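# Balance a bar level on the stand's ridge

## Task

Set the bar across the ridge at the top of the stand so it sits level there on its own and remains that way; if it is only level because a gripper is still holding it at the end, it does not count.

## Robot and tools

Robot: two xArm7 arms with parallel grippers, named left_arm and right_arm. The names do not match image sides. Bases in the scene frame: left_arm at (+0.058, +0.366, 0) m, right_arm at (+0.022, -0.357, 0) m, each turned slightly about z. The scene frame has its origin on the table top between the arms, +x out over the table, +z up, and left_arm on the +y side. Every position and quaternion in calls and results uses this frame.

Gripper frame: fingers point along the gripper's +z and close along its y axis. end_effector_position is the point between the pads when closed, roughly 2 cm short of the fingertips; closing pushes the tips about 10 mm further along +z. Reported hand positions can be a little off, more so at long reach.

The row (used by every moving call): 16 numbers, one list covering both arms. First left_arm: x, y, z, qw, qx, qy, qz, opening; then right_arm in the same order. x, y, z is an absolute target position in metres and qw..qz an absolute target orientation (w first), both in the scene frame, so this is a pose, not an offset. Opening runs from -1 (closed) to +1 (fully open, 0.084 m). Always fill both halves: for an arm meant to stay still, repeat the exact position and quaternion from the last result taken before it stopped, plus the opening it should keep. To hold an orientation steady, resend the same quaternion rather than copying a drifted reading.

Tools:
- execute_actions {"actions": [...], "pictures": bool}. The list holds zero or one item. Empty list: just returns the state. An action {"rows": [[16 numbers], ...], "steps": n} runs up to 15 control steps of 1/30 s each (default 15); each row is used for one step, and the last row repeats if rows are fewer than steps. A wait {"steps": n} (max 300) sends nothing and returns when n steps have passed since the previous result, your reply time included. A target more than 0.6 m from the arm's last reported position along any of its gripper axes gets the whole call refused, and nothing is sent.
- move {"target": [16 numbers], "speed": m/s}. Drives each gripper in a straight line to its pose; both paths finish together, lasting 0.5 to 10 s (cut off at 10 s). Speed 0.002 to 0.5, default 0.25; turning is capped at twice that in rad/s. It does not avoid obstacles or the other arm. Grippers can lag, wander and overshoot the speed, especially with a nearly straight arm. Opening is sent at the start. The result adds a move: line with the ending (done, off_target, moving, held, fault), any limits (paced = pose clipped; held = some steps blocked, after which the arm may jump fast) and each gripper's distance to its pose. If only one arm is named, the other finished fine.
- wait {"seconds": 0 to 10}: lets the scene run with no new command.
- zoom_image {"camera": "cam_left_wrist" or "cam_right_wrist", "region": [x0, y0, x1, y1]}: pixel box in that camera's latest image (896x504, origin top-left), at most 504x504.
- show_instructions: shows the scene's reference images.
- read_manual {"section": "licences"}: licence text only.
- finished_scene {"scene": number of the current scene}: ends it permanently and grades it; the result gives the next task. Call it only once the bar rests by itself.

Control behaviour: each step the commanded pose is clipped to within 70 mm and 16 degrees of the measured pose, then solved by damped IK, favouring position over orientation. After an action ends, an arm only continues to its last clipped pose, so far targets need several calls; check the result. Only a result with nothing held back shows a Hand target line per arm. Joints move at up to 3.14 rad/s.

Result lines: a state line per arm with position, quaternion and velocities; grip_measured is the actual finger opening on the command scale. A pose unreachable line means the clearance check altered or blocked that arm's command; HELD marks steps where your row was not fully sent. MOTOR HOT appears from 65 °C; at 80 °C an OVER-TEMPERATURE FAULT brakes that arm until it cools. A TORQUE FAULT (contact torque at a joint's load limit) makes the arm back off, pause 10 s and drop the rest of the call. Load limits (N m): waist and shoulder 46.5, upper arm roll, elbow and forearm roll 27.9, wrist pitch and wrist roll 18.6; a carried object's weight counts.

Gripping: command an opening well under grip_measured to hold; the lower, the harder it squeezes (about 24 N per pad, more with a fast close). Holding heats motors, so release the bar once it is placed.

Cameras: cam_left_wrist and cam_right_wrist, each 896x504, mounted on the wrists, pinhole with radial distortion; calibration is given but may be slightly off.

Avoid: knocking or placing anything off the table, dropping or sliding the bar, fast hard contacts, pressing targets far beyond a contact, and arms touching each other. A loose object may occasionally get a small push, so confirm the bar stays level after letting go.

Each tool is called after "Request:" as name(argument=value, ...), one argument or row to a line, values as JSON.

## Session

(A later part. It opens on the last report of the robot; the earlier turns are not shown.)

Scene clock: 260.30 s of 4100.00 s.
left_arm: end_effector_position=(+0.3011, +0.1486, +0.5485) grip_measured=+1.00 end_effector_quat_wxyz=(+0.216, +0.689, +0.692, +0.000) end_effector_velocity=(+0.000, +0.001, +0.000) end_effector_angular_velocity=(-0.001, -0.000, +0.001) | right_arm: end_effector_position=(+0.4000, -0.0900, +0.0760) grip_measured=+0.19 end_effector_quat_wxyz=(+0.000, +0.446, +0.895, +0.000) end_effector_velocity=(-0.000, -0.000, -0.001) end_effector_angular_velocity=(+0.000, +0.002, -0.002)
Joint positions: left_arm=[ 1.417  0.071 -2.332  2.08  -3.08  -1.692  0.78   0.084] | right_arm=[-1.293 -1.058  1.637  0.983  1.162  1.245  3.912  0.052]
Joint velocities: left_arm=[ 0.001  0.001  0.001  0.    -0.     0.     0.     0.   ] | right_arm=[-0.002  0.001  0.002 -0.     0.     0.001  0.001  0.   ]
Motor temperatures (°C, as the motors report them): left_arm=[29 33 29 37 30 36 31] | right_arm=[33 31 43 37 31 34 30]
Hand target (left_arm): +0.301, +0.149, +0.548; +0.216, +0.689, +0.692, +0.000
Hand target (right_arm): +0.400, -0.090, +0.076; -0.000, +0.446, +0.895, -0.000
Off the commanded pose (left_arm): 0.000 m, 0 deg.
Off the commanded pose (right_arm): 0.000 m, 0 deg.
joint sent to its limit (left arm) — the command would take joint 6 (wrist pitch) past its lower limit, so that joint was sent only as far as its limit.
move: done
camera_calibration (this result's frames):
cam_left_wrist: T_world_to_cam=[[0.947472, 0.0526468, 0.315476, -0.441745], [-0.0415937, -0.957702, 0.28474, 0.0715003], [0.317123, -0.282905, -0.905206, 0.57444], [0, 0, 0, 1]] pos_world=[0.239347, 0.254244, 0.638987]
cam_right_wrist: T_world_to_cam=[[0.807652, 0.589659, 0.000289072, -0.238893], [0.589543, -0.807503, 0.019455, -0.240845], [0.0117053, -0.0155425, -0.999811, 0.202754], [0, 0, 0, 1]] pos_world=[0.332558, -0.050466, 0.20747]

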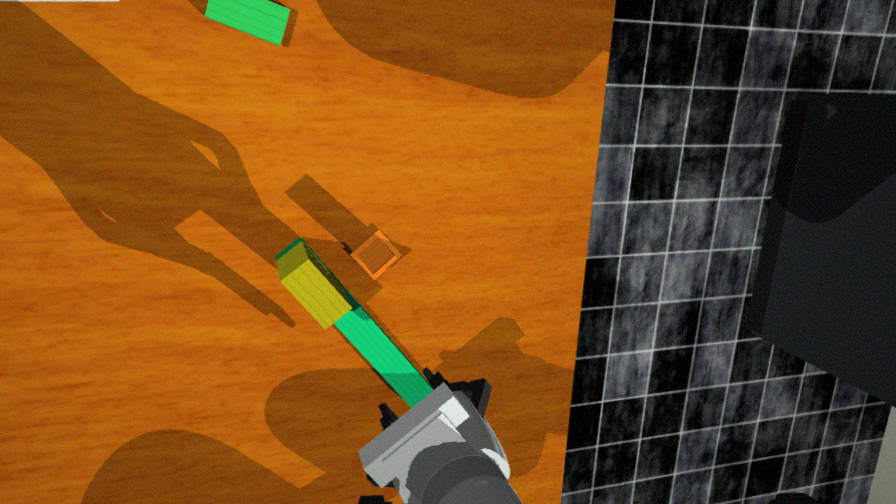

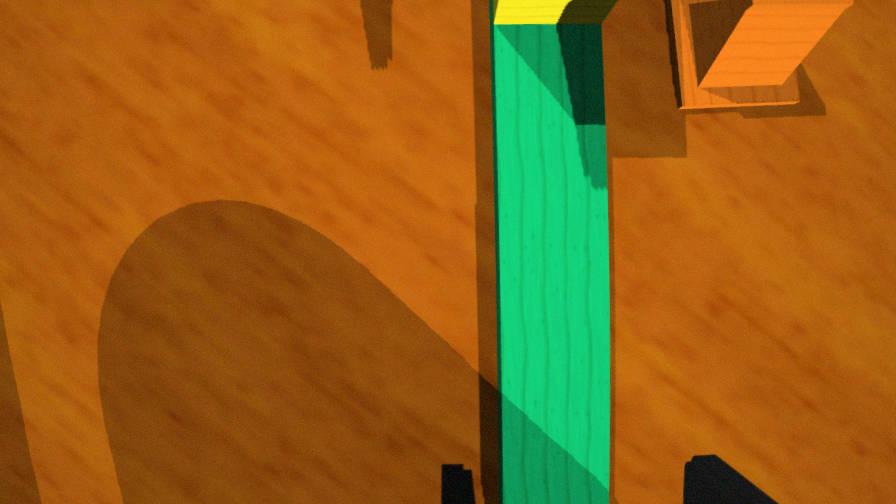

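Request:
move(
  target=[0.3011,0.1486,0.5485,0.216,0.689,0.692,0,1, 0.3634,-0.0412,0.076,0,0.446,0.895,0,0.2],
  speed=0.06,
)

Scene clock: 271.67 s of 4100.00 s.
left_arm: end_effector_position=(+0.3011, +0.1486, +0.5485) grip_measured=+1.00 end_effector_quat_wxyz=(+0.216, +0.689, +0.692, +0.000) end_effector_velocity=(-0.000, -0.000, +0.000) end_effector_angular_velocity=(-0.002, -0.001, -0.001) | right_arm: end_effector_position=(+0.3636, -0.0413, +0.0760) grip_measured=+0.19 end_effector_quat_wxyz=(-0.000, +0.446, +0.895, +0.000) end_effector_velocity=(+0.000, +0.000, +0.001) end_effector_angular_velocity=(+0.001, -0.001, -0.004)
Joint positions: left_arm=[ 1.417  0.071 -2.333  2.08  -3.08  -1.692  0.78   0.084] | right_arm=[-1.168 -1.072  1.634  0.993  1.171  1.258  4.041  0.052]
Joint velocities: left_arm=[ 0.001  0.    -0.002  0.    -0.     0.001 -0.    -0.   ] | right_arm=[ 0.001  0.001 -0.001  0.    -0.001 -0.001  0.004  0.   ]
Motor temperatures (°C, as the motors report them): left_arm=[29 33 29 37 30 36 31] | right_arm=[33 31 43 37 31 34 30]
Hand target (left_arm): +0.301, +0.149, +0.548; +0.216, +0.689, +0.692, +0.000
Hand target (right_arm): +0.363, -0.041, +0.076; -0.000, +0.446, +0.895, +0.000
Off the commanded pose (left_arm): 0.000 m, 0 deg.
Off the commanded pose (right_arm): 0.000 m, 0 deg.
joint sent to its limit (left arm) — the command would take joint 6 (wrist pitch) past its lower limit, so that joint was sent only as far as its limit.
After step 90, 7.00 s passed at rest.
move: done
camera_calibration (this result's frames):
cam_left_wrist: T_world_to_cam=[[0.947473, 0.0526461, 0.315474, -0.441745], [-0.041593, -0.957703, 0.284738, 0.0715011], [0.317121, -0.282903, -0.905207, 0.574441], [0, 0, 0, 1]] pos_world=[0.239348, 0.254244, 0.638988]
cam_right_wrist: T_world_to_cam=[[0.807914, 0.589301, 0.000324897, -0.238279], [0.589186, -0.807768, 0.0192586, -0.179942], [0.0116116, -0.0153679, -0.999814, 0.203992], [0, 0, 0, 1]] pos_world=[0.29616, -0.00179805, 0.207497]

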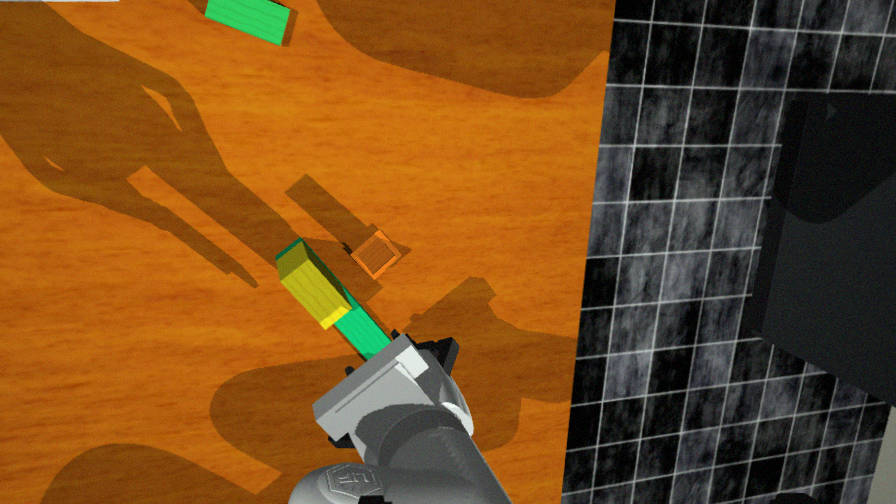

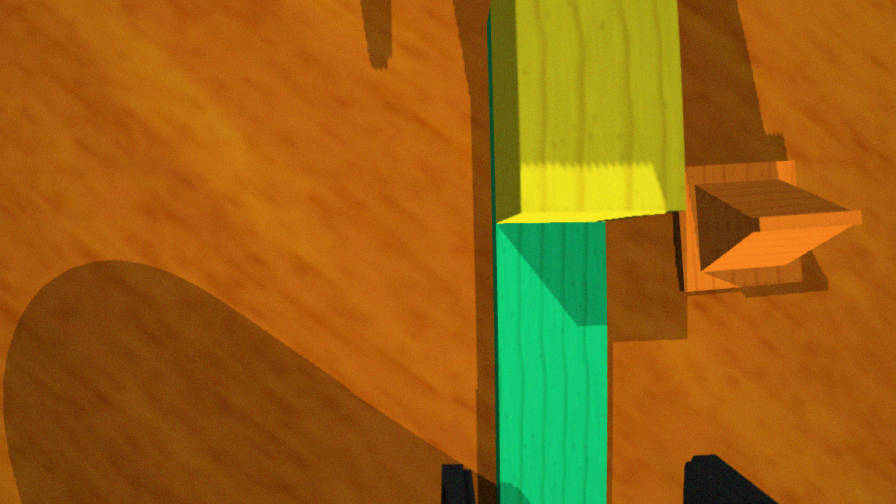

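Request:
move(
  target=[0.3011,0.1486,0.5485,0.216,0.689,0.692,0,1, 0.3634,-0.0412,0.028,0,0.446,0.895,0,0.2],
  speed=0.04,
)

Request:
move(
  target=[0.3011,0.1486,0.5485,0.216,0.689,0.692,0,1, 0.3634,-0.0412,0.028,0,0.446,0.895,0,-0.8],
  speed=0.04,
)

Request:
move(
  target=[0.3011,0.1486,0.5485,0.216,0.689,0.692,0,1, 0.3634,-0.0412,0.09,0,0.446,0.895,0,-0.8],
  speed=0.05,
)

Request:
move(
  target=[0.3011,0.1486,0.5485,0.216,0.689,0.692,0,1, 0.418,0.013,0.09,0,0.446,0.895,0,-0.8],
  speed=0.08,
)

Scene clock: 279.87 s of 4100.00 s.
left_arm: end_effector_position=(+0.3011, +0.1486, +0.5485) grip_measured=+1.00 end_effector_quat_wxyz=(+0.216, +0.689, +0.692, +0.000) end_effector_velocity=(-0.000, -0.001, -0.000) end_effector_angular_velocity=(+0.002, -0.000, -0.001) | right_arm: end_effector_position=(+0.3635, -0.0411, +0.0281) grip_measured=+0.19 end_effector_quat_wxyz=(-0.000, +0.446, +0.895, +0.000) end_effector_velocity=(+0.000, +0.000, -0.001) end_effector_angular_velocity=(+0.002, +0.001, -0.001)
Joint positions: left_arm=[ 1.418  0.071 -2.333  2.08  -3.08  -1.692  0.78   0.084] | right_arm=[-1.212 -1.118  1.749  0.984  1.269  1.186  4.008  0.052]
Joint velocities: left_arm=[-0.    -0.002 -0.    -0.     0.     0.001 -0.    -0.   ] | right_arm=[-0.002  0.     0.002  0.     0.003 -0.001 -0.001 -0.   ]
Motor temperatures (°C, as the motors report them): left_arm=[29 33 29 37 30 36 31] | right_arm=[33 31 43 37 31 34 30]
Hand target (left_arm): +0.301, +0.149, +0.548; +0.216, +0.689, +0.692, +0.000
Hand target (right_arm): +0.363, -0.041, +0.028; -0.000, +0.446, +0.895, +0.000
Off the commanded pose (left_arm): 0.000 m, 0 deg.
Off the commanded pose (right_arm): 0.000 m, 0 deg.
joint sent to its limit (left arm) — the command would take joint 6 (wrist pitch) past its lower limit, so that joint was sent only as far as its limit.
After step 90, 3.67 s passed at rest.
move: done
camera_calibration (this result's frames):
cam_left_wrist: T_world_to_cam=[[0.947473, 0.0526452, 0.315472, -0.441744], [-0.0415926, -0.957703, 0.284736, 0.071502], [0.317119, -0.282901, -0.905209, 0.574442], [0, 0, 0, 1]] pos_world=[0.239348, 0.254244, 0.638989]
cam_right_wrist: T_world_to_cam=[[0.807674, 0.589629, 0.000420454, -0.238196], [0.589514, -0.80753, 0.019208, -0.17887], [0.0116651, -0.0152659, -0.999815, 0.156076], [0, 0, 0, 1]] pos_world=[0.29601, -0.00161274, 0.159583]

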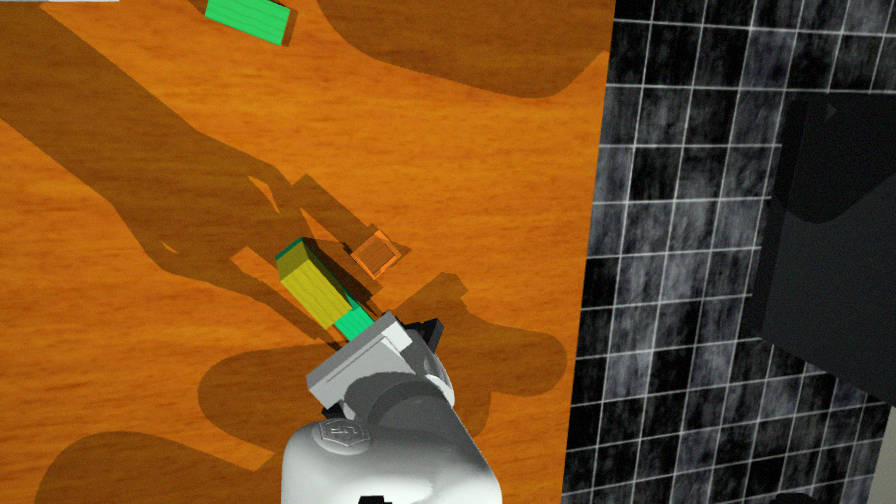

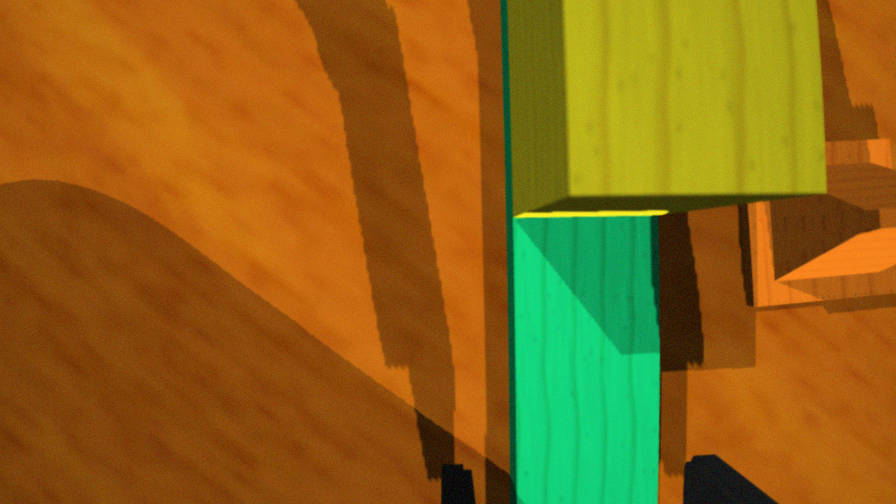

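Scene clock: 280.57 s of 4100.00 s.
left_arm: end_effector_position=(+0.3011, +0.1486, +0.5485) grip_measured=+1.00 end_effector_quat_wxyz=(+0.216, +0.689, +0.692, +0.000) end_effector_velocity=(-0.001, -0.000, +0.000) end_effector_angular_velocity=(-0.001, +0.000, -0.002) | right_arm: end_effector_position=(+0.3635, -0.0411, +0.0281) grip_measured=-0.26 end_effector_quat_wxyz=(+0.000, +0.446, +0.895, +0.000) end_effector_velocity=(+0.001, -0.000, +0.000) end_effector_angular_velocity=(-0.002, -0.003, +0.001)
Joint positions: left_arm=[ 1.419  0.071 -2.334  2.08  -3.08  -1.692  0.781  0.084] | right_arm=[-1.212 -1.118  1.749  0.984  1.269  1.186  4.008  0.033]
Joint velocities: left_arm=[-0.     0.001 -0.002  0.    -0.    -0.    -0.001  0.   ] | right_arm=[ 0.001 -0.001 -0.     0.    -0.001 -0.002 -0.     0.   ]
Motor temperatures (°C, as the motors report them): left_arm=[29 33 29 37 30 36 31] | right_arm=[33 31 43 37 31 34 30]
Hand target (left_arm): +0.301, +0.149, +0.548; +0.216, +0.689, +0.692, +0.000
Hand target (right_arm): +0.363, -0.041, +0.028; -0.000, +0.446, +0.895, +0.000
Off the commanded pose (left_arm): 0.000 m, 0 deg.
Off the commanded pose (right_arm): 0.000 m, 0 deg.
joint sent to its limit (left arm) — the command would take joint 6 (wrist pitch) past its lower limit, so that joint was sent only as far as its limit.
move: done
camera_calibration (this result's frames):
cam_left_wrist: T_world_to_cam=[[0.947474, 0.0526452, 0.315472, -0.441743], [-0.0415922, -0.957703, 0.284736, 0.0715022], [0.317118, -0.282901, -0.905209, 0.574443], [0, 0, 0, 1]] pos_world=[0.239348, 0.254244, 0.638989]
cam_right_wrist: T_world_to_cam=[[0.80762, 0.589703, 0.000544381, -0.238182], [0.589584, -0.807474, 0.0194093, -0.178904], [0.0118853, -0.0153544, -0.999811, 0.155986], [0, 0, 0, 1]] pos_world=[0.295985, -0.00160838, 0.159559]

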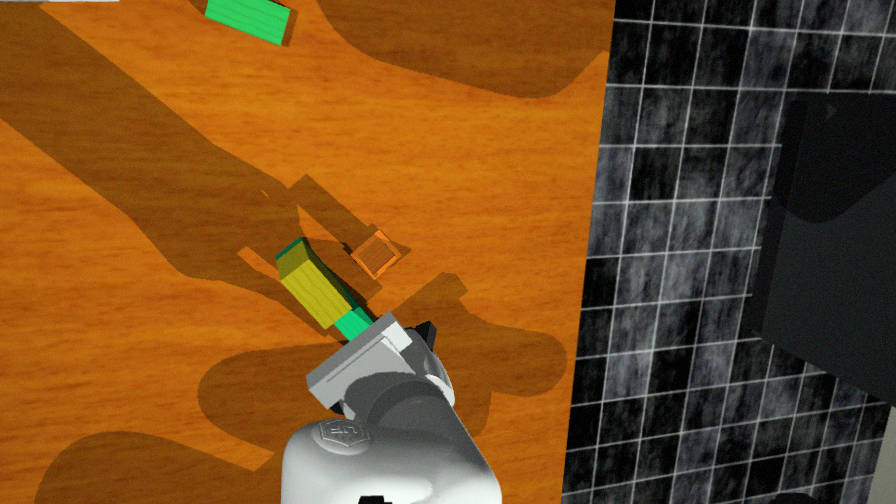

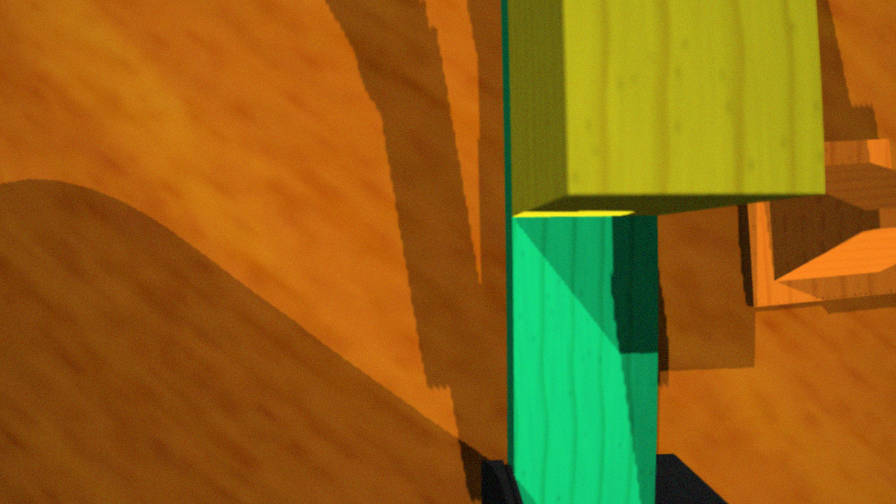

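Scene clock: 282.13 s of 4100.00 s.
left_arm: end_effector_position=(+0.3011, +0.1486, +0.5485) grip_measured=+1.00 end_effector_quat_wxyz=(+0.216, +0.689, +0.692, +0.000) end_effector_velocity=(+0.000, +0.000, -0.000) end_effector_angular_velocity=(+0.000, +0.000, +0.001) | right_arm: end_effector_position=(+0.3633, -0.0413, +0.0899) grip_measured=-0.26 end_effector_quat_wxyz=(+0.000, +0.446, +0.895, -0.000) end_effector_velocity=(-0.001, -0.000, +0.001) end_effector_angular_velocity=(-0.002, +0.002, +0.002)
Joint positions: left_arm=[ 1.42   0.071 -2.334  2.08  -3.08  -1.692  0.781  0.084] | right_arm=[-1.156 -1.059  1.602  0.999  1.143  1.279  4.051  0.033]
Joint velocities: left_arm=[ 0.001  0.    -0.001 -0.    -0.    -0.    -0.     0.   ] | right_arm=[ 0.003  0.001 -0.002  0.    -0.005  0.003  0.001 -0.   ]
Motor temperatures (°C, as the motors report them): left_arm=[29 33 29 37 30 36 31] | right_arm=[33 31 43 37 31 34 30]
Hand target (left_arm): +0.301, +0.149, +0.548; +0.216, +0.689, +0.692, +0.000
Hand target (right_arm): +0.363, -0.041, +0.090; +0.000, +0.446, +0.895, -0.000
Off the commanded pose (left_arm): 0.000 m, 0 deg.
Off the commanded pose (right_arm): 0.000 m, 0 deg.
joint sent to its limit (left arm) — the command would take joint 6 (wrist pitch) past its lower limit, so that joint was sent only as far as its limit.
move: done
camera_calibration (this result's frames):
cam_left_wrist: T_world_to_cam=[[0.947474, 0.0526441, 0.31547, -0.441743], [-0.0415919, -0.957704, 0.284734, 0.0715032], [0.317116, -0.282899, -0.90521, 0.574444], [0, 0, 0, 1]] pos_world=[0.239348, 0.254244, 0.63899]
cam_right_wrist: T_world_to_cam=[[0.807627, 0.589693, 0.0000367883, -0.237945], [0.589577, -0.80747, 0.019794, -0.180225], [0.0117021, -0.0159645, -0.999804, 0.217758], [0, 0, 0, 1]] pos_world=[0.295879, -0.0017349, 0.221292]

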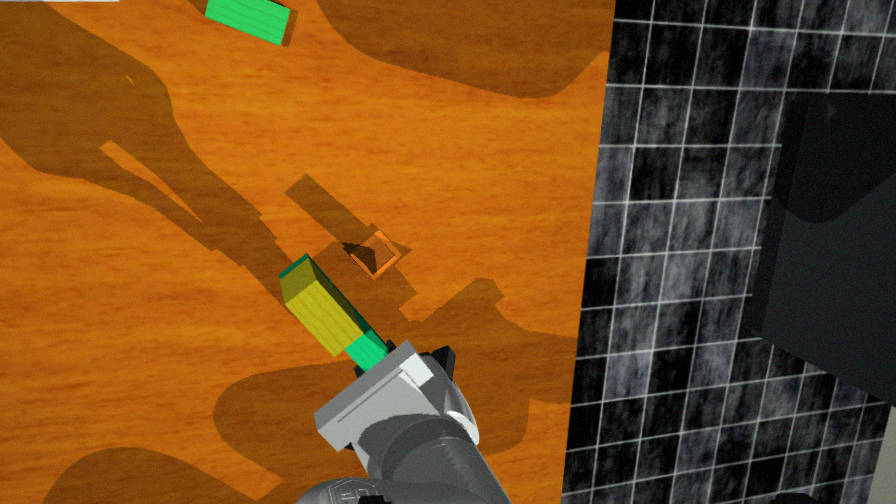

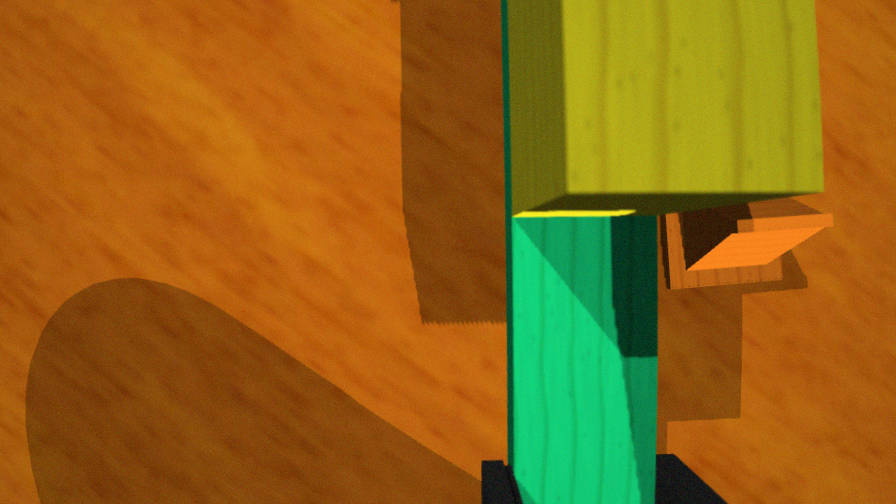

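Scene clock: 283.50 s of 4100.00 s.
left_arm: end_effector_position=(+0.3011, +0.1486, +0.5485) grip_measured=+1.00 end_effector_quat_wxyz=(+0.216, +0.689, +0.692, +0.000) end_effector_velocity=(+0.000, +0.000, +0.000) end_effector_angular_velocity=(-0.001, -0.000, -0.000) | right_arm: end_effector_position=(+0.4179, +0.0127, +0.0899) grip_measured=-0.26 end_effector_quat_wxyz=(-0.000, +0.446, +0.895, -0.000) end_effector_velocity=(-0.001, +0.002, -0.000) end_effector_angular_velocity=(+0.000, +0.003, +0.002)
Joint positions: left_arm=[ 1.42   0.071 -2.335  2.08  -3.08  -1.692  0.781  0.084] | right_arm=[-1.394 -1.102  1.715  1.308  1.142  1.328  4.137  0.033]
Joint velocities: left_arm=[ 0.     0.001 -0.    -0.    -0.     0.     0.     0.   ] | right_arm=[-0.003 -0.     0.003  0.007 -0.001  0.003  0.003 -0.   ]
Motor temperatures (°C, as the motors report them): left_arm=[29 33 29 37 30 36 31] | right_arm=[33 31 43 37 31 34 30]
Hand target (left_arm): +0.301, +0.149, +0.548; +0.216, +0.689, +0.692, +0.000
Hand target (right_arm): +0.418, +0.013, +0.090; -0.000, +0.446, +0.895, -0.000
Off the commanded pose (left_arm): 0.000 m, 0 deg.
Off the commanded pose (right_arm): 0.000 m, 0 deg.
joint sent to its limit (left arm) — the command would take joint 6 (wrist pitch) past its lower limit, so that joint was sent only as far as its limit.
move: done
camera_calibration (this result's frames):
cam_left_wrist: T_world_to_cam=[[0.947475, 0.0526438, 0.315468, -0.441742], [-0.0415913, -0.957704, 0.284732, 0.0715037], [0.317115, -0.282897, -0.905211, 0.574445], [0, 0, 0, 1]] pos_world=[0.239348, 0.254243, 0.63899]
cam_right_wrist: T_world_to_cam=[[0.807584, 0.589753, 0.0000807478, -0.313847], [0.589641, -0.807434, 0.0193393, -0.168724], [0.0114706, -0.0155705, -0.999813, 0.218165], [0, 0, 0, 1]] pos_world=[0.350441, 0.0522555, 0.221413]

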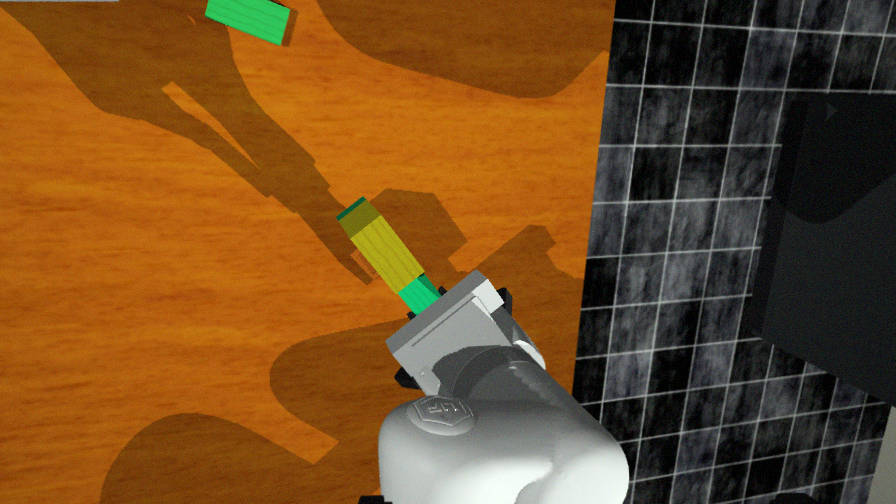

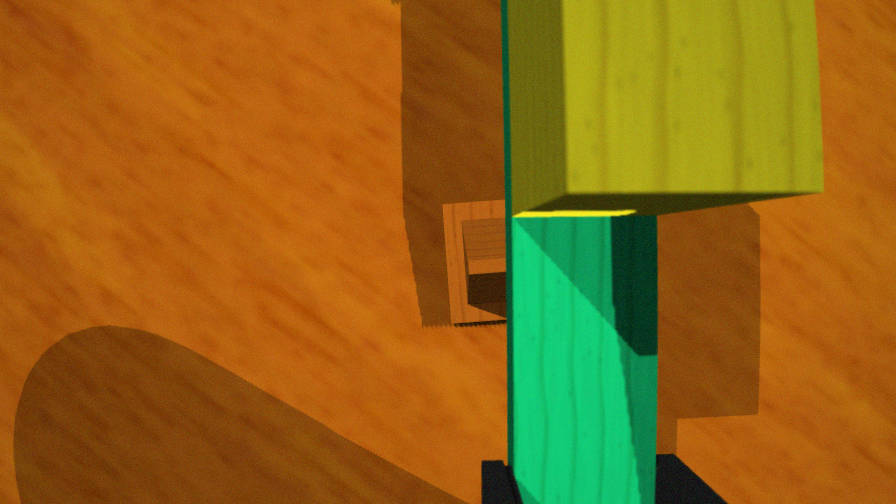

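Request:
move(
  target=[0.3011,0.1486,0.5485,0.216,0.689,0.692,0,1, 0.418,0.013,0.0735,0,0.446,0.895,0,-0.8],
  speed=0.01,
)

Request:
move(
  target=[0.3011,0.1486,0.5485,0.216,0.689,0.692,0,1, 0.418,0.013,0.0745,0,0.446,0.895,0,-0.2],
  speed=0.01,
)

Scene clock: 289.07 s of 4100.00 s.
left_arm: end_effector_position=(+0.3011, +0.1486, +0.5485) grip_measured=+1.00 end_effector_quat_wxyz=(+0.216, +0.689, +0.692, +0.000) end_effector_velocity=(+0.000, +0.000, -0.000) end_effector_angular_velocity=(+0.001, +0.000, +0.002) | right_arm: end_effector_position=(+0.4184, +0.0132, +0.0743) grip_measured=-0.26 end_effector_quat_wxyz=(+0.000, +0.446, +0.895, +0.001) end_effector_velocity=(+0.000, -0.000, -0.002) end_effector_angular_velocity=(-0.001, -0.001, -0.001)
Joint positions: left_arm=[ 1.421  0.07  -2.336  2.08  -3.081 -1.692  0.781  0.084] | right_arm=[-1.402 -1.12   1.741  1.301  1.168  1.303  4.129  0.033]
Joint velocities: left_arm=[ 0.002 -0.001  0.     0.    -0.    -0.     0.     0.   ] | right_arm=[-0.001 -0.004  0.002 -0.001  0.003 -0.002 -0.     0.   ]
Motor temperatures (°C, as the motors report them): left_arm=[29 33 29 37 30 36 31] | right_arm=[33 31 43 37 31 34 30]
Hand target (left_arm): +0.301, +0.149, +0.548; +0.216, +0.689, +0.692, +0.000
Hand target (right_arm): +0.418, +0.013, +0.073; -0.000, +0.446, +0.895, +0.000
Off the commanded pose (left_arm): 0.000 m, 0 deg.
Off the commanded pose (right_arm): 0.001 m, 0 deg.
joint sent to its limit (left arm) — the command would take joint 6 (wrist pitch) past its lower limit, so that joint was sent only as far as its limit.
After step 90, 0.70 s passed at rest.
move: done
camera_calibration (this result's frames):
cam_left_wrist: T_world_to_cam=[[0.947475, 0.0526433, 0.315466, -0.441741], [-0.0415905, -0.957705, 0.28473, 0.0715045], [0.317113, -0.282895, -0.905213, 0.574446], [0, 0, 0, 1]] pos_world=[0.239349, 0.254243, 0.638991]
cam_right_wrist: T_world_to_cam=[[0.807691, 0.589604, 0.00158483, -0.314647], [0.589471, -0.80756, 0.0192529, -0.168281], [0.0126314, -0.0146162, -0.999813, 0.202021], [0, 0, 0, 1]] pos_world=[0.350782, 0.052573, 0.205722]

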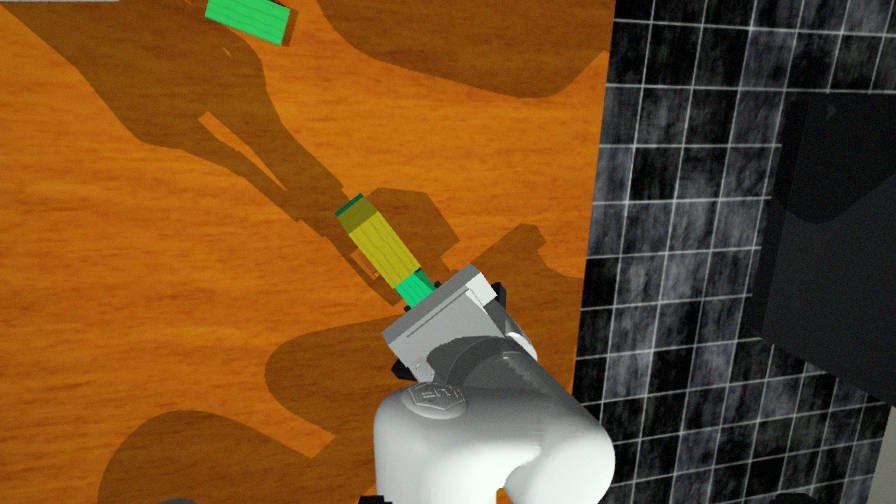

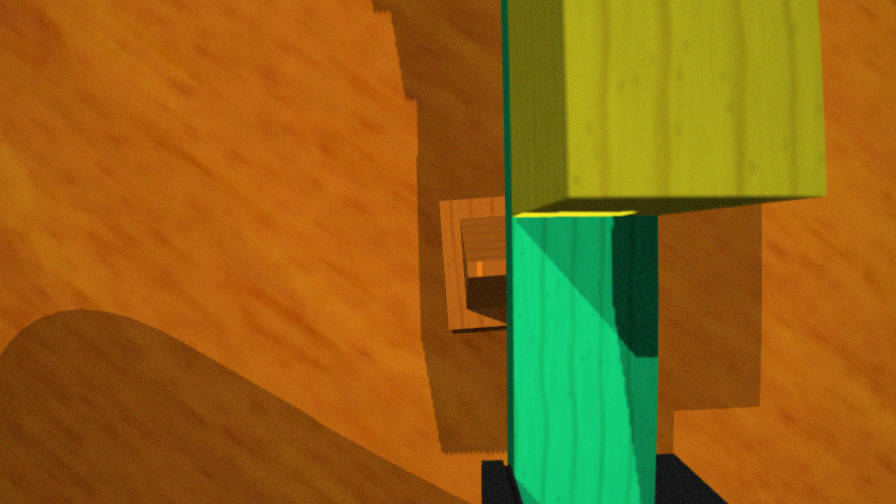

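Scene clock: 289.77 s of 4100.00 s.
left_arm: end_effector_position=(+0.3011, +0.1486, +0.5485) grip_measured=+1.00 end_effector_quat_wxyz=(+0.216, +0.689, +0.692, +0.000) end_effector_velocity=(+0.000, -0.000, -0.000) end_effector_angular_velocity=(+0.001, +0.000, +0.001) | right_arm: end_effector_position=(+0.4180, +0.0130, +0.0745) grip_measured=-0.22 end_effector_quat_wxyz=(+0.000, +0.446, +0.895, -0.000) end_effector_velocity=(-0.001, +0.000, +0.000) end_effector_angular_velocity=(-0.001, +0.001, +0.002)
Joint positions: left_arm=[ 1.422  0.07  -2.336  2.08  -3.081 -1.692  0.781  0.084] | right_arm=[-1.402 -1.12   1.741  1.301  1.167  1.305  4.129  0.035]
Joint velocities: left_arm=[ 0.    -0.001  0.001 -0.    -0.    -0.     0.    -0.   ] | right_arm=[ 0.001 -0.    -0.    -0.    -0.001  0.002 -0.001  0.   ]
Motor temperatures (°C, as the motors report them): left_arm=[29 33 29 37 30 36 31] | right_arm=[33 31 43 37 31 34 30]
Hand target (left_arm): +0.301, +0.149, +0.548; +0.216, +0.689, +0.692, +0.000
Hand target (right_arm): +0.418, +0.013, +0.075; +0.000, +0.446, +0.895, -0.000
Off the commanded pose (left_arm): 0.000 m, 0 deg.
Off the commanded pose (right_arm): 0.000 m, 0 deg.
joint sent to its limit (left arm) — the command would take joint 6 (wrist pitch) past its lower limit, so that joint was sent only as far as its limit.
move: done
camera_calibration (this result's frames):
cam_left_wrist: T_world_to_cam=[[0.947475, 0.0526432, 0.315466, -0.441741], [-0.0415906, -0.957705, 0.28473, 0.0715046], [0.317113, -0.282895, -0.905213, 0.574447], [0, 0, 0, 1]] pos_world=[0.239348, 0.254243, 0.638991]
cam_right_wrist: T_world_to_cam=[[0.807649, 0.589664, 0.000246603, -0.31415], [0.589548, -0.807498, 0.0194812, -0.168256], [0.0116865, -0.0155886, -0.99981, 0.202609], [0, 0, 0, 1]] pos_world=[0.35055, 0.0525349, 0.205926]

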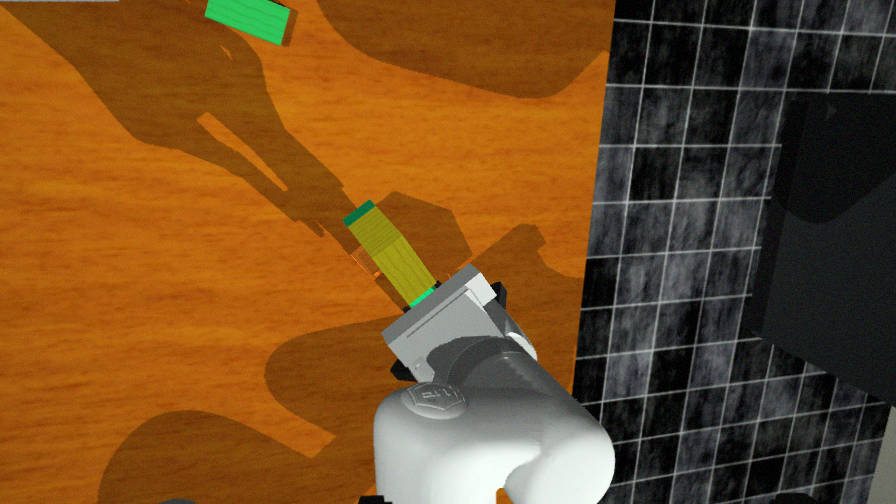

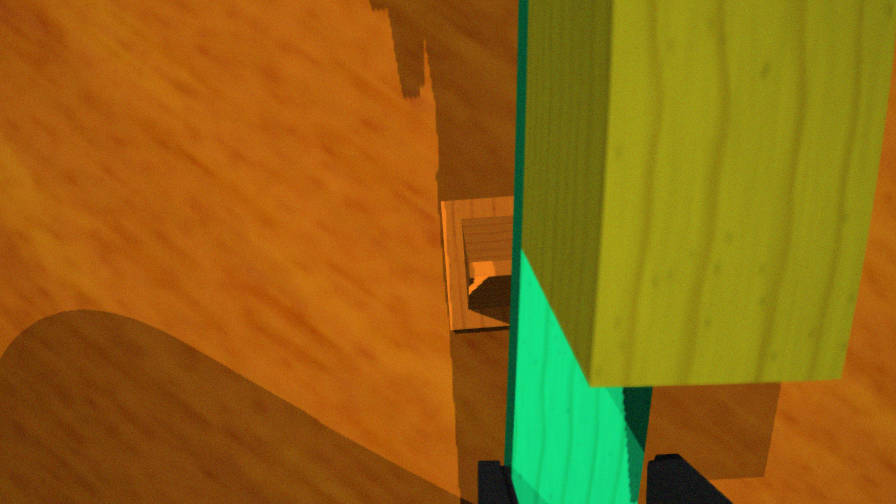

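Request:
move(
  target=[0.3011,0.1486,0.5485,0.216,0.689,0.692,0,1, 0.418,0.013,0.0745,0,0.446,0.895,0,-0.8],
  speed=0.01,
)

Request:
move(
  target=[0.3011,0.1486,0.5485,0.216,0.689,0.692,0,1, 0.3634,-0.0412,0.10,0,0.446,0.895,0,-0.8],
  speed=0.08,
)

Request:
move(
  target=[0.3011,0.1486,0.5485,0.216,0.689,0.692,0,1, 0.3634,-0.0412,0.076,0,0.446,0.895,0,-0.8],
  speed=0.03,
)

Request:
move(
  target=[0.3011,0.1486,0.5485,0.216,0.689,0.692,0,1, 0.3634,-0.0412,0.076,0,0.446,0.895,0,0.2],
  speed=0.03,
)

Scene clock: 297.70 s of 4100.00 s.
left_arm: end_effector_position=(+0.3011, +0.1486, +0.5485) grip_measured=+1.00 end_effector_quat_wxyz=(+0.216, +0.689, +0.692, +0.000) end_effector_velocity=(+0.000, -0.000, -0.000) end_effector_angular_velocity=(+0.001, -0.000, +0.001) | right_arm: end_effector_position=(+0.4180, +0.0130, +0.0745) grip_measured=-0.82 end_effector_quat_wxyz=(+0.000, +0.446, +0.895, +0.000) end_effector_velocity=(-0.001, +0.000, -0.001) end_effector_angular_velocity=(-0.002, +0.001, +0.002)
Joint positions: left_arm=[ 1.422  0.07  -2.336  2.08  -3.081 -1.692  0.781  0.084] | right_arm=[-1.402 -1.12   1.741  1.301  1.167  1.305  4.129  0.008]
Joint velocities: left_arm=[ 0.002 -0.001 -0.001 -0.    -0.     0.001  0.    -0.   ] | right_arm=[ 0.001 -0.001  0.001  0.    -0.001  0.001 -0.    -0.   ]
Motor temperatures (°C, as the motors report them): left_arm=[29 33 29 37 30 36 31] | right_arm=[33 31 43 37 31 34 30]
Hand target (left_arm): +0.301, +0.149, +0.548; +0.216, +0.689, +0.692, +0.000
Hand target (right_arm): +0.418, +0.013, +0.075; +0.000, +0.446, +0.895, -0.000
Off the commanded pose (left_arm): 0.000 m, 0 deg.
Off the commanded pose (right_arm): 0.000 m, 0 deg.
joint sent to its limit (left arm) — the command would take joint 6 (wrist pitch) past its lower limit, so that joint was sent only as far as its limit.
After step 90, 4.23 s passed at rest.
move: done
camera_calibration (this result's frames):
cam_left_wrist: T_world_to_cam=[[0.947476, 0.0526432, 0.315465, -0.441741], [-0.0415899, -0.957705, 0.284729, 0.071505], [0.317112, -0.282894, -0.905213, 0.574447], [0, 0, 0, 1]] pos_world=[0.239349, 0.254243, 0.638992]
cam_right_wrist: T_world_to_cam=[[0.807651, 0.589661, 0.000261361, -0.314155], [0.589545, -0.807501, 0.0194658, -0.168257], [0.0116893, -0.0155675, -0.99981, 0.202639], [0, 0, 0, 1]] pos_world=[0.350553, 0.0525319, 0.205958]

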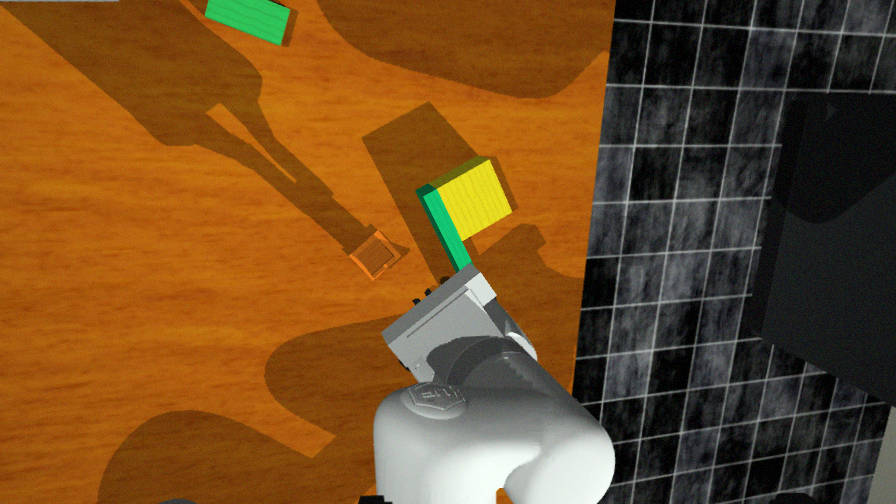

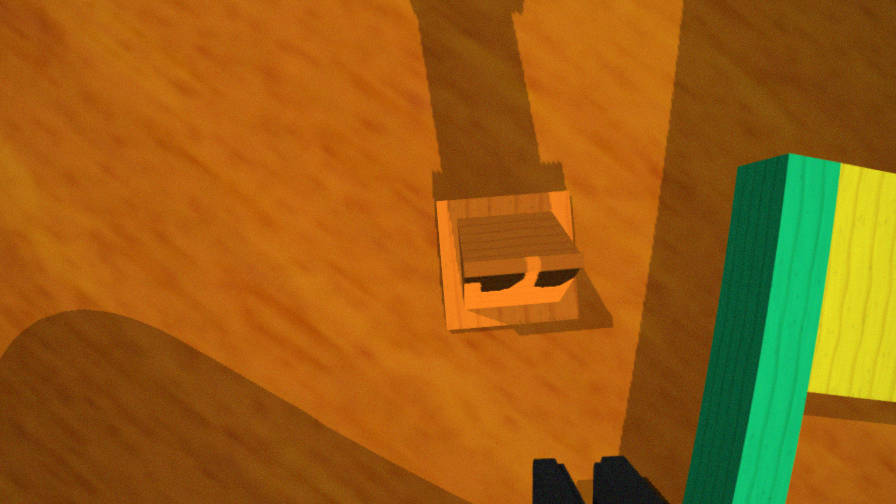

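Scene clock: 299.13 s of 4100.00 s.
left_arm: end_effector_position=(+0.3011, +0.1486, +0.5485) grip_measured=+1.00 end_effector_quat_wxyz=(+0.216, +0.689, +0.692, +0.000) end_effector_velocity=(+0.000, +0.000, +0.000) end_effector_angular_velocity=(-0.002, +0.000, +0.000) | right_arm: end_effector_position=(+0.3635, -0.0410, +0.1000) grip_measured=-0.82 end_effector_quat_wxyz=(+0.000, +0.446, +0.895, -0.000) end_effector_velocity=(-0.000, -0.002, +0.000) end_effector_angular_velocity=(-0.001, +0.000, +0.000)
Joint positions: left_arm=[ 1.423  0.07  -2.337  2.08  -3.081 -1.692  0.781  0.084] | right_arm=[-1.149 -1.048  1.58   1.006  1.121  1.293  4.059  0.008]
Joint velocities: left_arm=[ 0.     0.001 -0.    -0.    -0.     0.    -0.     0.   ] | right_arm=[ 0.002  0.    -0.003 -0.005 -0.002  0.    -0.003  0.   ]
Motor temperatures (°C, as the motors report them): left_arm=[29 33 29 37 30 36 31] | right_arm=[33 31 43 37 31 34 30]
Hand target (left_arm): +0.301, +0.149, +0.548; +0.216, +0.689, +0.692, +0.000
Hand target (right_arm): +0.363, -0.041, +0.100; +0.000, +0.446, +0.895, +0.000
Off the commanded pose (left_arm): 0.000 m, 0 deg.
Off the commanded pose (right_arm): 0.000 m, 0 deg.
joint sent to its limit (left arm) — the command would take joint 6 (wrist pitch) past its lower limit, so that joint was sent only as far as its limit.
move: done
camera_calibration (this result's frames):
cam_left_wrist: T_world_to_cam=[[0.947477, 0.0526419, 0.315463, -0.44174], [-0.04159, -0.957706, 0.284727, 0.0715059], [0.31711, -0.282893, -0.905215, 0.574448], [0, 0, 0, 1]] pos_world=[0.239349, 0.254243, 0.638992]
cam_right_wrist: T_world_to_cam=[[0.807681, 0.58962, 0.000340575, -0.238325], [0.5895, -0.807528, 0.019701, -0.180192], [0.0118911, -0.0157113, -0.999806, 0.227853], [0, 0, 0, 1]] pos_world=[0.296004, -0.0014096, 0.23144]

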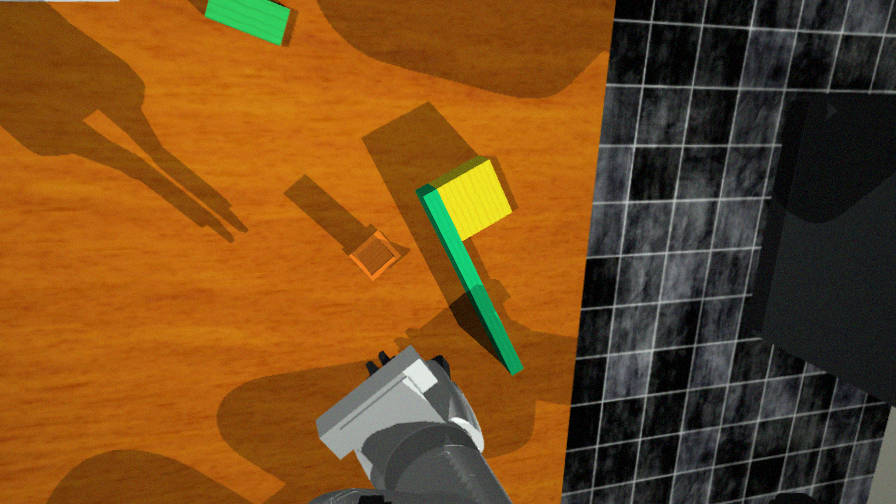

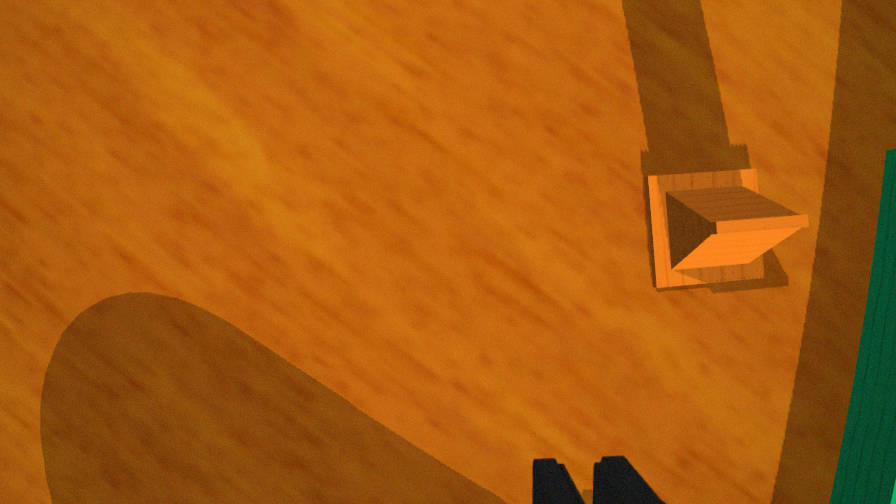

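Scene clock: 300.23 s of 4100.00 s.
left_arm: end_effector_position=(+0.3011, +0.1486, +0.5485) grip_measured=+1.00 end_effector_quat_wxyz=(+0.216, +0.689, +0.692, +0.000) end_effector_velocity=(+0.000, +0.000, +0.000) end_effector_angular_velocity=(-0.000, -0.000, -0.000) | right_arm: end_effector_position=(+0.3634, -0.0412, +0.0761) grip_measured=-0.82 end_effector_quat_wxyz=(-0.000, +0.446, +0.895, +0.000) end_effector_velocity=(+0.000, +0.001, -0.001) end_effector_angular_velocity=(+0.003, -0.001, +0.000)
Joint positions: left_arm=[ 1.423  0.07  -2.337  2.08  -3.081 -1.692  0.781  0.084] | right_arm=[-1.168 -1.068  1.636  0.992  1.168  1.254  4.042  0.008]
Joint velocities: left_arm=[ 0.     0.     0.     0.    -0.     0.     0.001 -0.   ] | right_arm=[-0.001 -0.     0.002 -0.     0.004 -0.003 -0.001  0.   ]
Motor temperatures (°C, as the motors report them): left_arm=[29 33 29 37 30 36 31] | right_arm=[33 31 43 37 31 34 30]
Hand target (left_arm): +0.301, +0.149, +0.548; +0.216, +0.689, +0.692, +0.000
Hand target (right_arm): +0.363, -0.041, +0.076; -0.000, +0.446, +0.895, +0.000
Off the commanded pose (left_arm): 0.000 m, 0 deg.
Off the commanded pose (right_arm): 0.000 m, 0 deg.
joint sent to its limit (left arm) — the command would take joint 6 (wrist pitch) past its lower limit, so that joint was sent only as far as its limit.
move: done
camera_calibration (this result's frames):
cam_left_wrist: T_world_to_cam=[[0.947477, 0.0526417, 0.315462, -0.44174], [-0.0415895, -0.957706, 0.284726, 0.0715064], [0.317109, -0.282891, -0.905215, 0.574449], [0, 0, 0, 1]] pos_world=[0.239349, 0.254243, 0.638993]
cam_right_wrist: T_world_to_cam=[[0.807661, 0.589647, 0.000355169, -0.238165], [0.589531, -0.807514, 0.0193535, -0.179837], [0.0116985, -0.0154217, -0.999813, 0.20407], [0, 0, 0, 1]] pos_world=[0.295988, -0.00164041, 0.207596]

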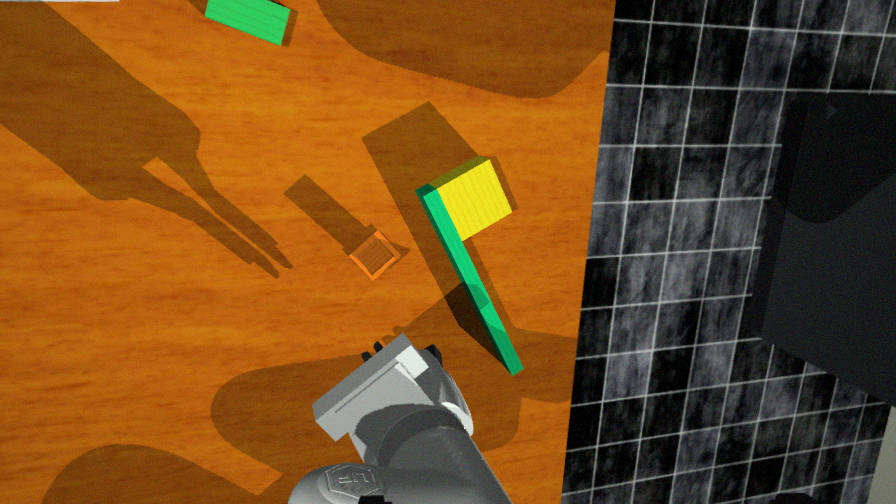

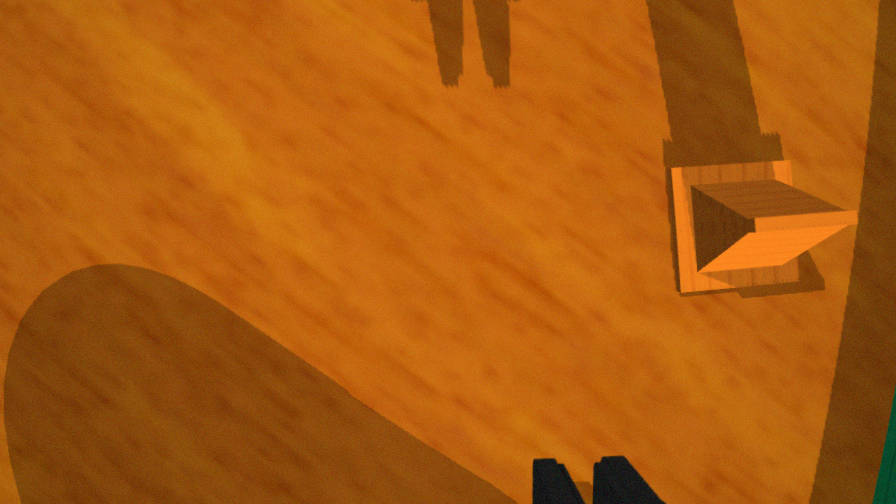

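Scene clock: 300.93 s of 4100.00 s.
left_arm: end_effector_position=(+0.3011, +0.1486, +0.5485) grip_measured=+1.00 end_effector_quat_wxyz=(+0.216, +0.689, +0.692, +0.000) end_effector_velocity=(-0.000, +0.001, +0.000) end_effector_angular_velocity=(-0.002, +0.001, +0.001) | right_arm: end_effector_position=(+0.3634, -0.0412, +0.0760) grip_measured=+0.19 end_effector_quat_wxyz=(-0.000, +0.446, +0.895, +0.000) end_effector_velocity=(-0.000, -0.000, -0.000) end_effector_angular_velocity=(+0.001, +0.001, -0.002)
Joint positions: left_arm=[ 1.424  0.07  -2.338  2.08  -3.081 -1.692  0.781  0.084] | right_arm=[-1.168 -1.068  1.636  0.992  1.168  1.254  4.042  0.052]
Joint velocities: left_arm=[-0.     0.002  0.    -0.    -0.    -0.001 -0.001 -0.   ] | right_arm=[-0.    -0.     0.001 -0.     0.002  0.001  0.001  0.   ]
Motor temperatures (°C, as the motors report them): left_arm=[29 33 29 37 30 36 31] | right_arm=[33 31 43 37 31 34 30]
Hand target (left_arm): +0.301, +0.149, +0.548; +0.216, +0.689, +0.692, +0.000
Hand target (right_arm): +0.363, -0.041, +0.076; -0.000, +0.446, +0.895, +0.000
Off the commanded pose (left_arm): 0.000 m, 0 deg.
Off the commanded pose (right_arm): 0.000 m, 0 deg.
joint sent to its limit (left arm) — the command would take joint 6 (wrist pitch) past its lower limit, so that joint was sent only as far as its limit.
move: done
camera_calibration (this result's frames):
cam_left_wrist: T_world_to_cam=[[0.947477, 0.0526419, 0.315462, -0.441739], [-0.0415889, -0.957706, 0.284726, 0.0715066], [0.317108, -0.282891, -0.905216, 0.57445], [0, 0, 0, 1]] pos_world=[0.239349, 0.254243, 0.638993]
cam_right_wrist: T_world_to_cam=[[0.80765, 0.589661, 0.000265375, -0.238099], [0.589546, -0.807501, 0.0194628, -0.179862], [0.0116908, -0.0155627, -0.999811, 0.203936], [0, 0, 0, 1]] pos_world=[0.295954, -0.00166715, 0.207461]

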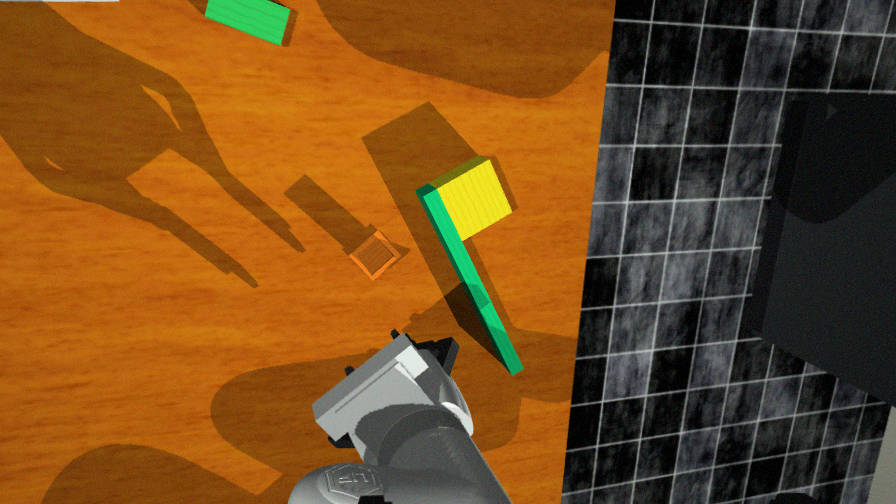

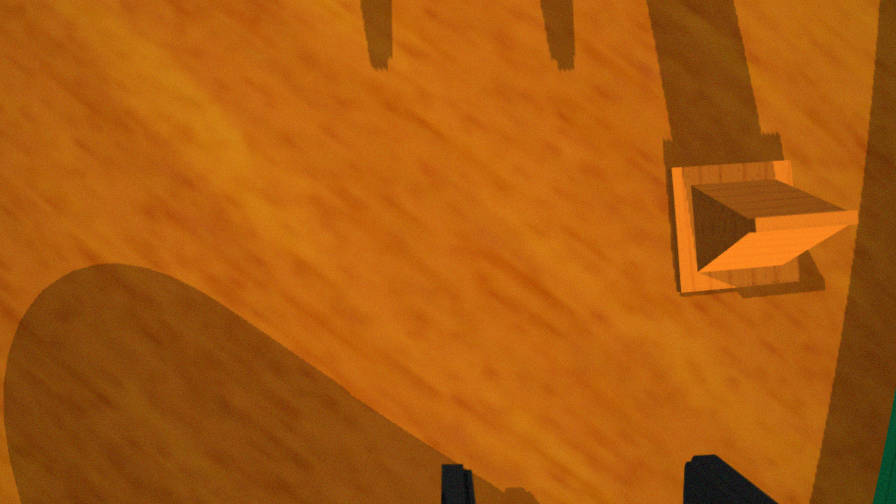

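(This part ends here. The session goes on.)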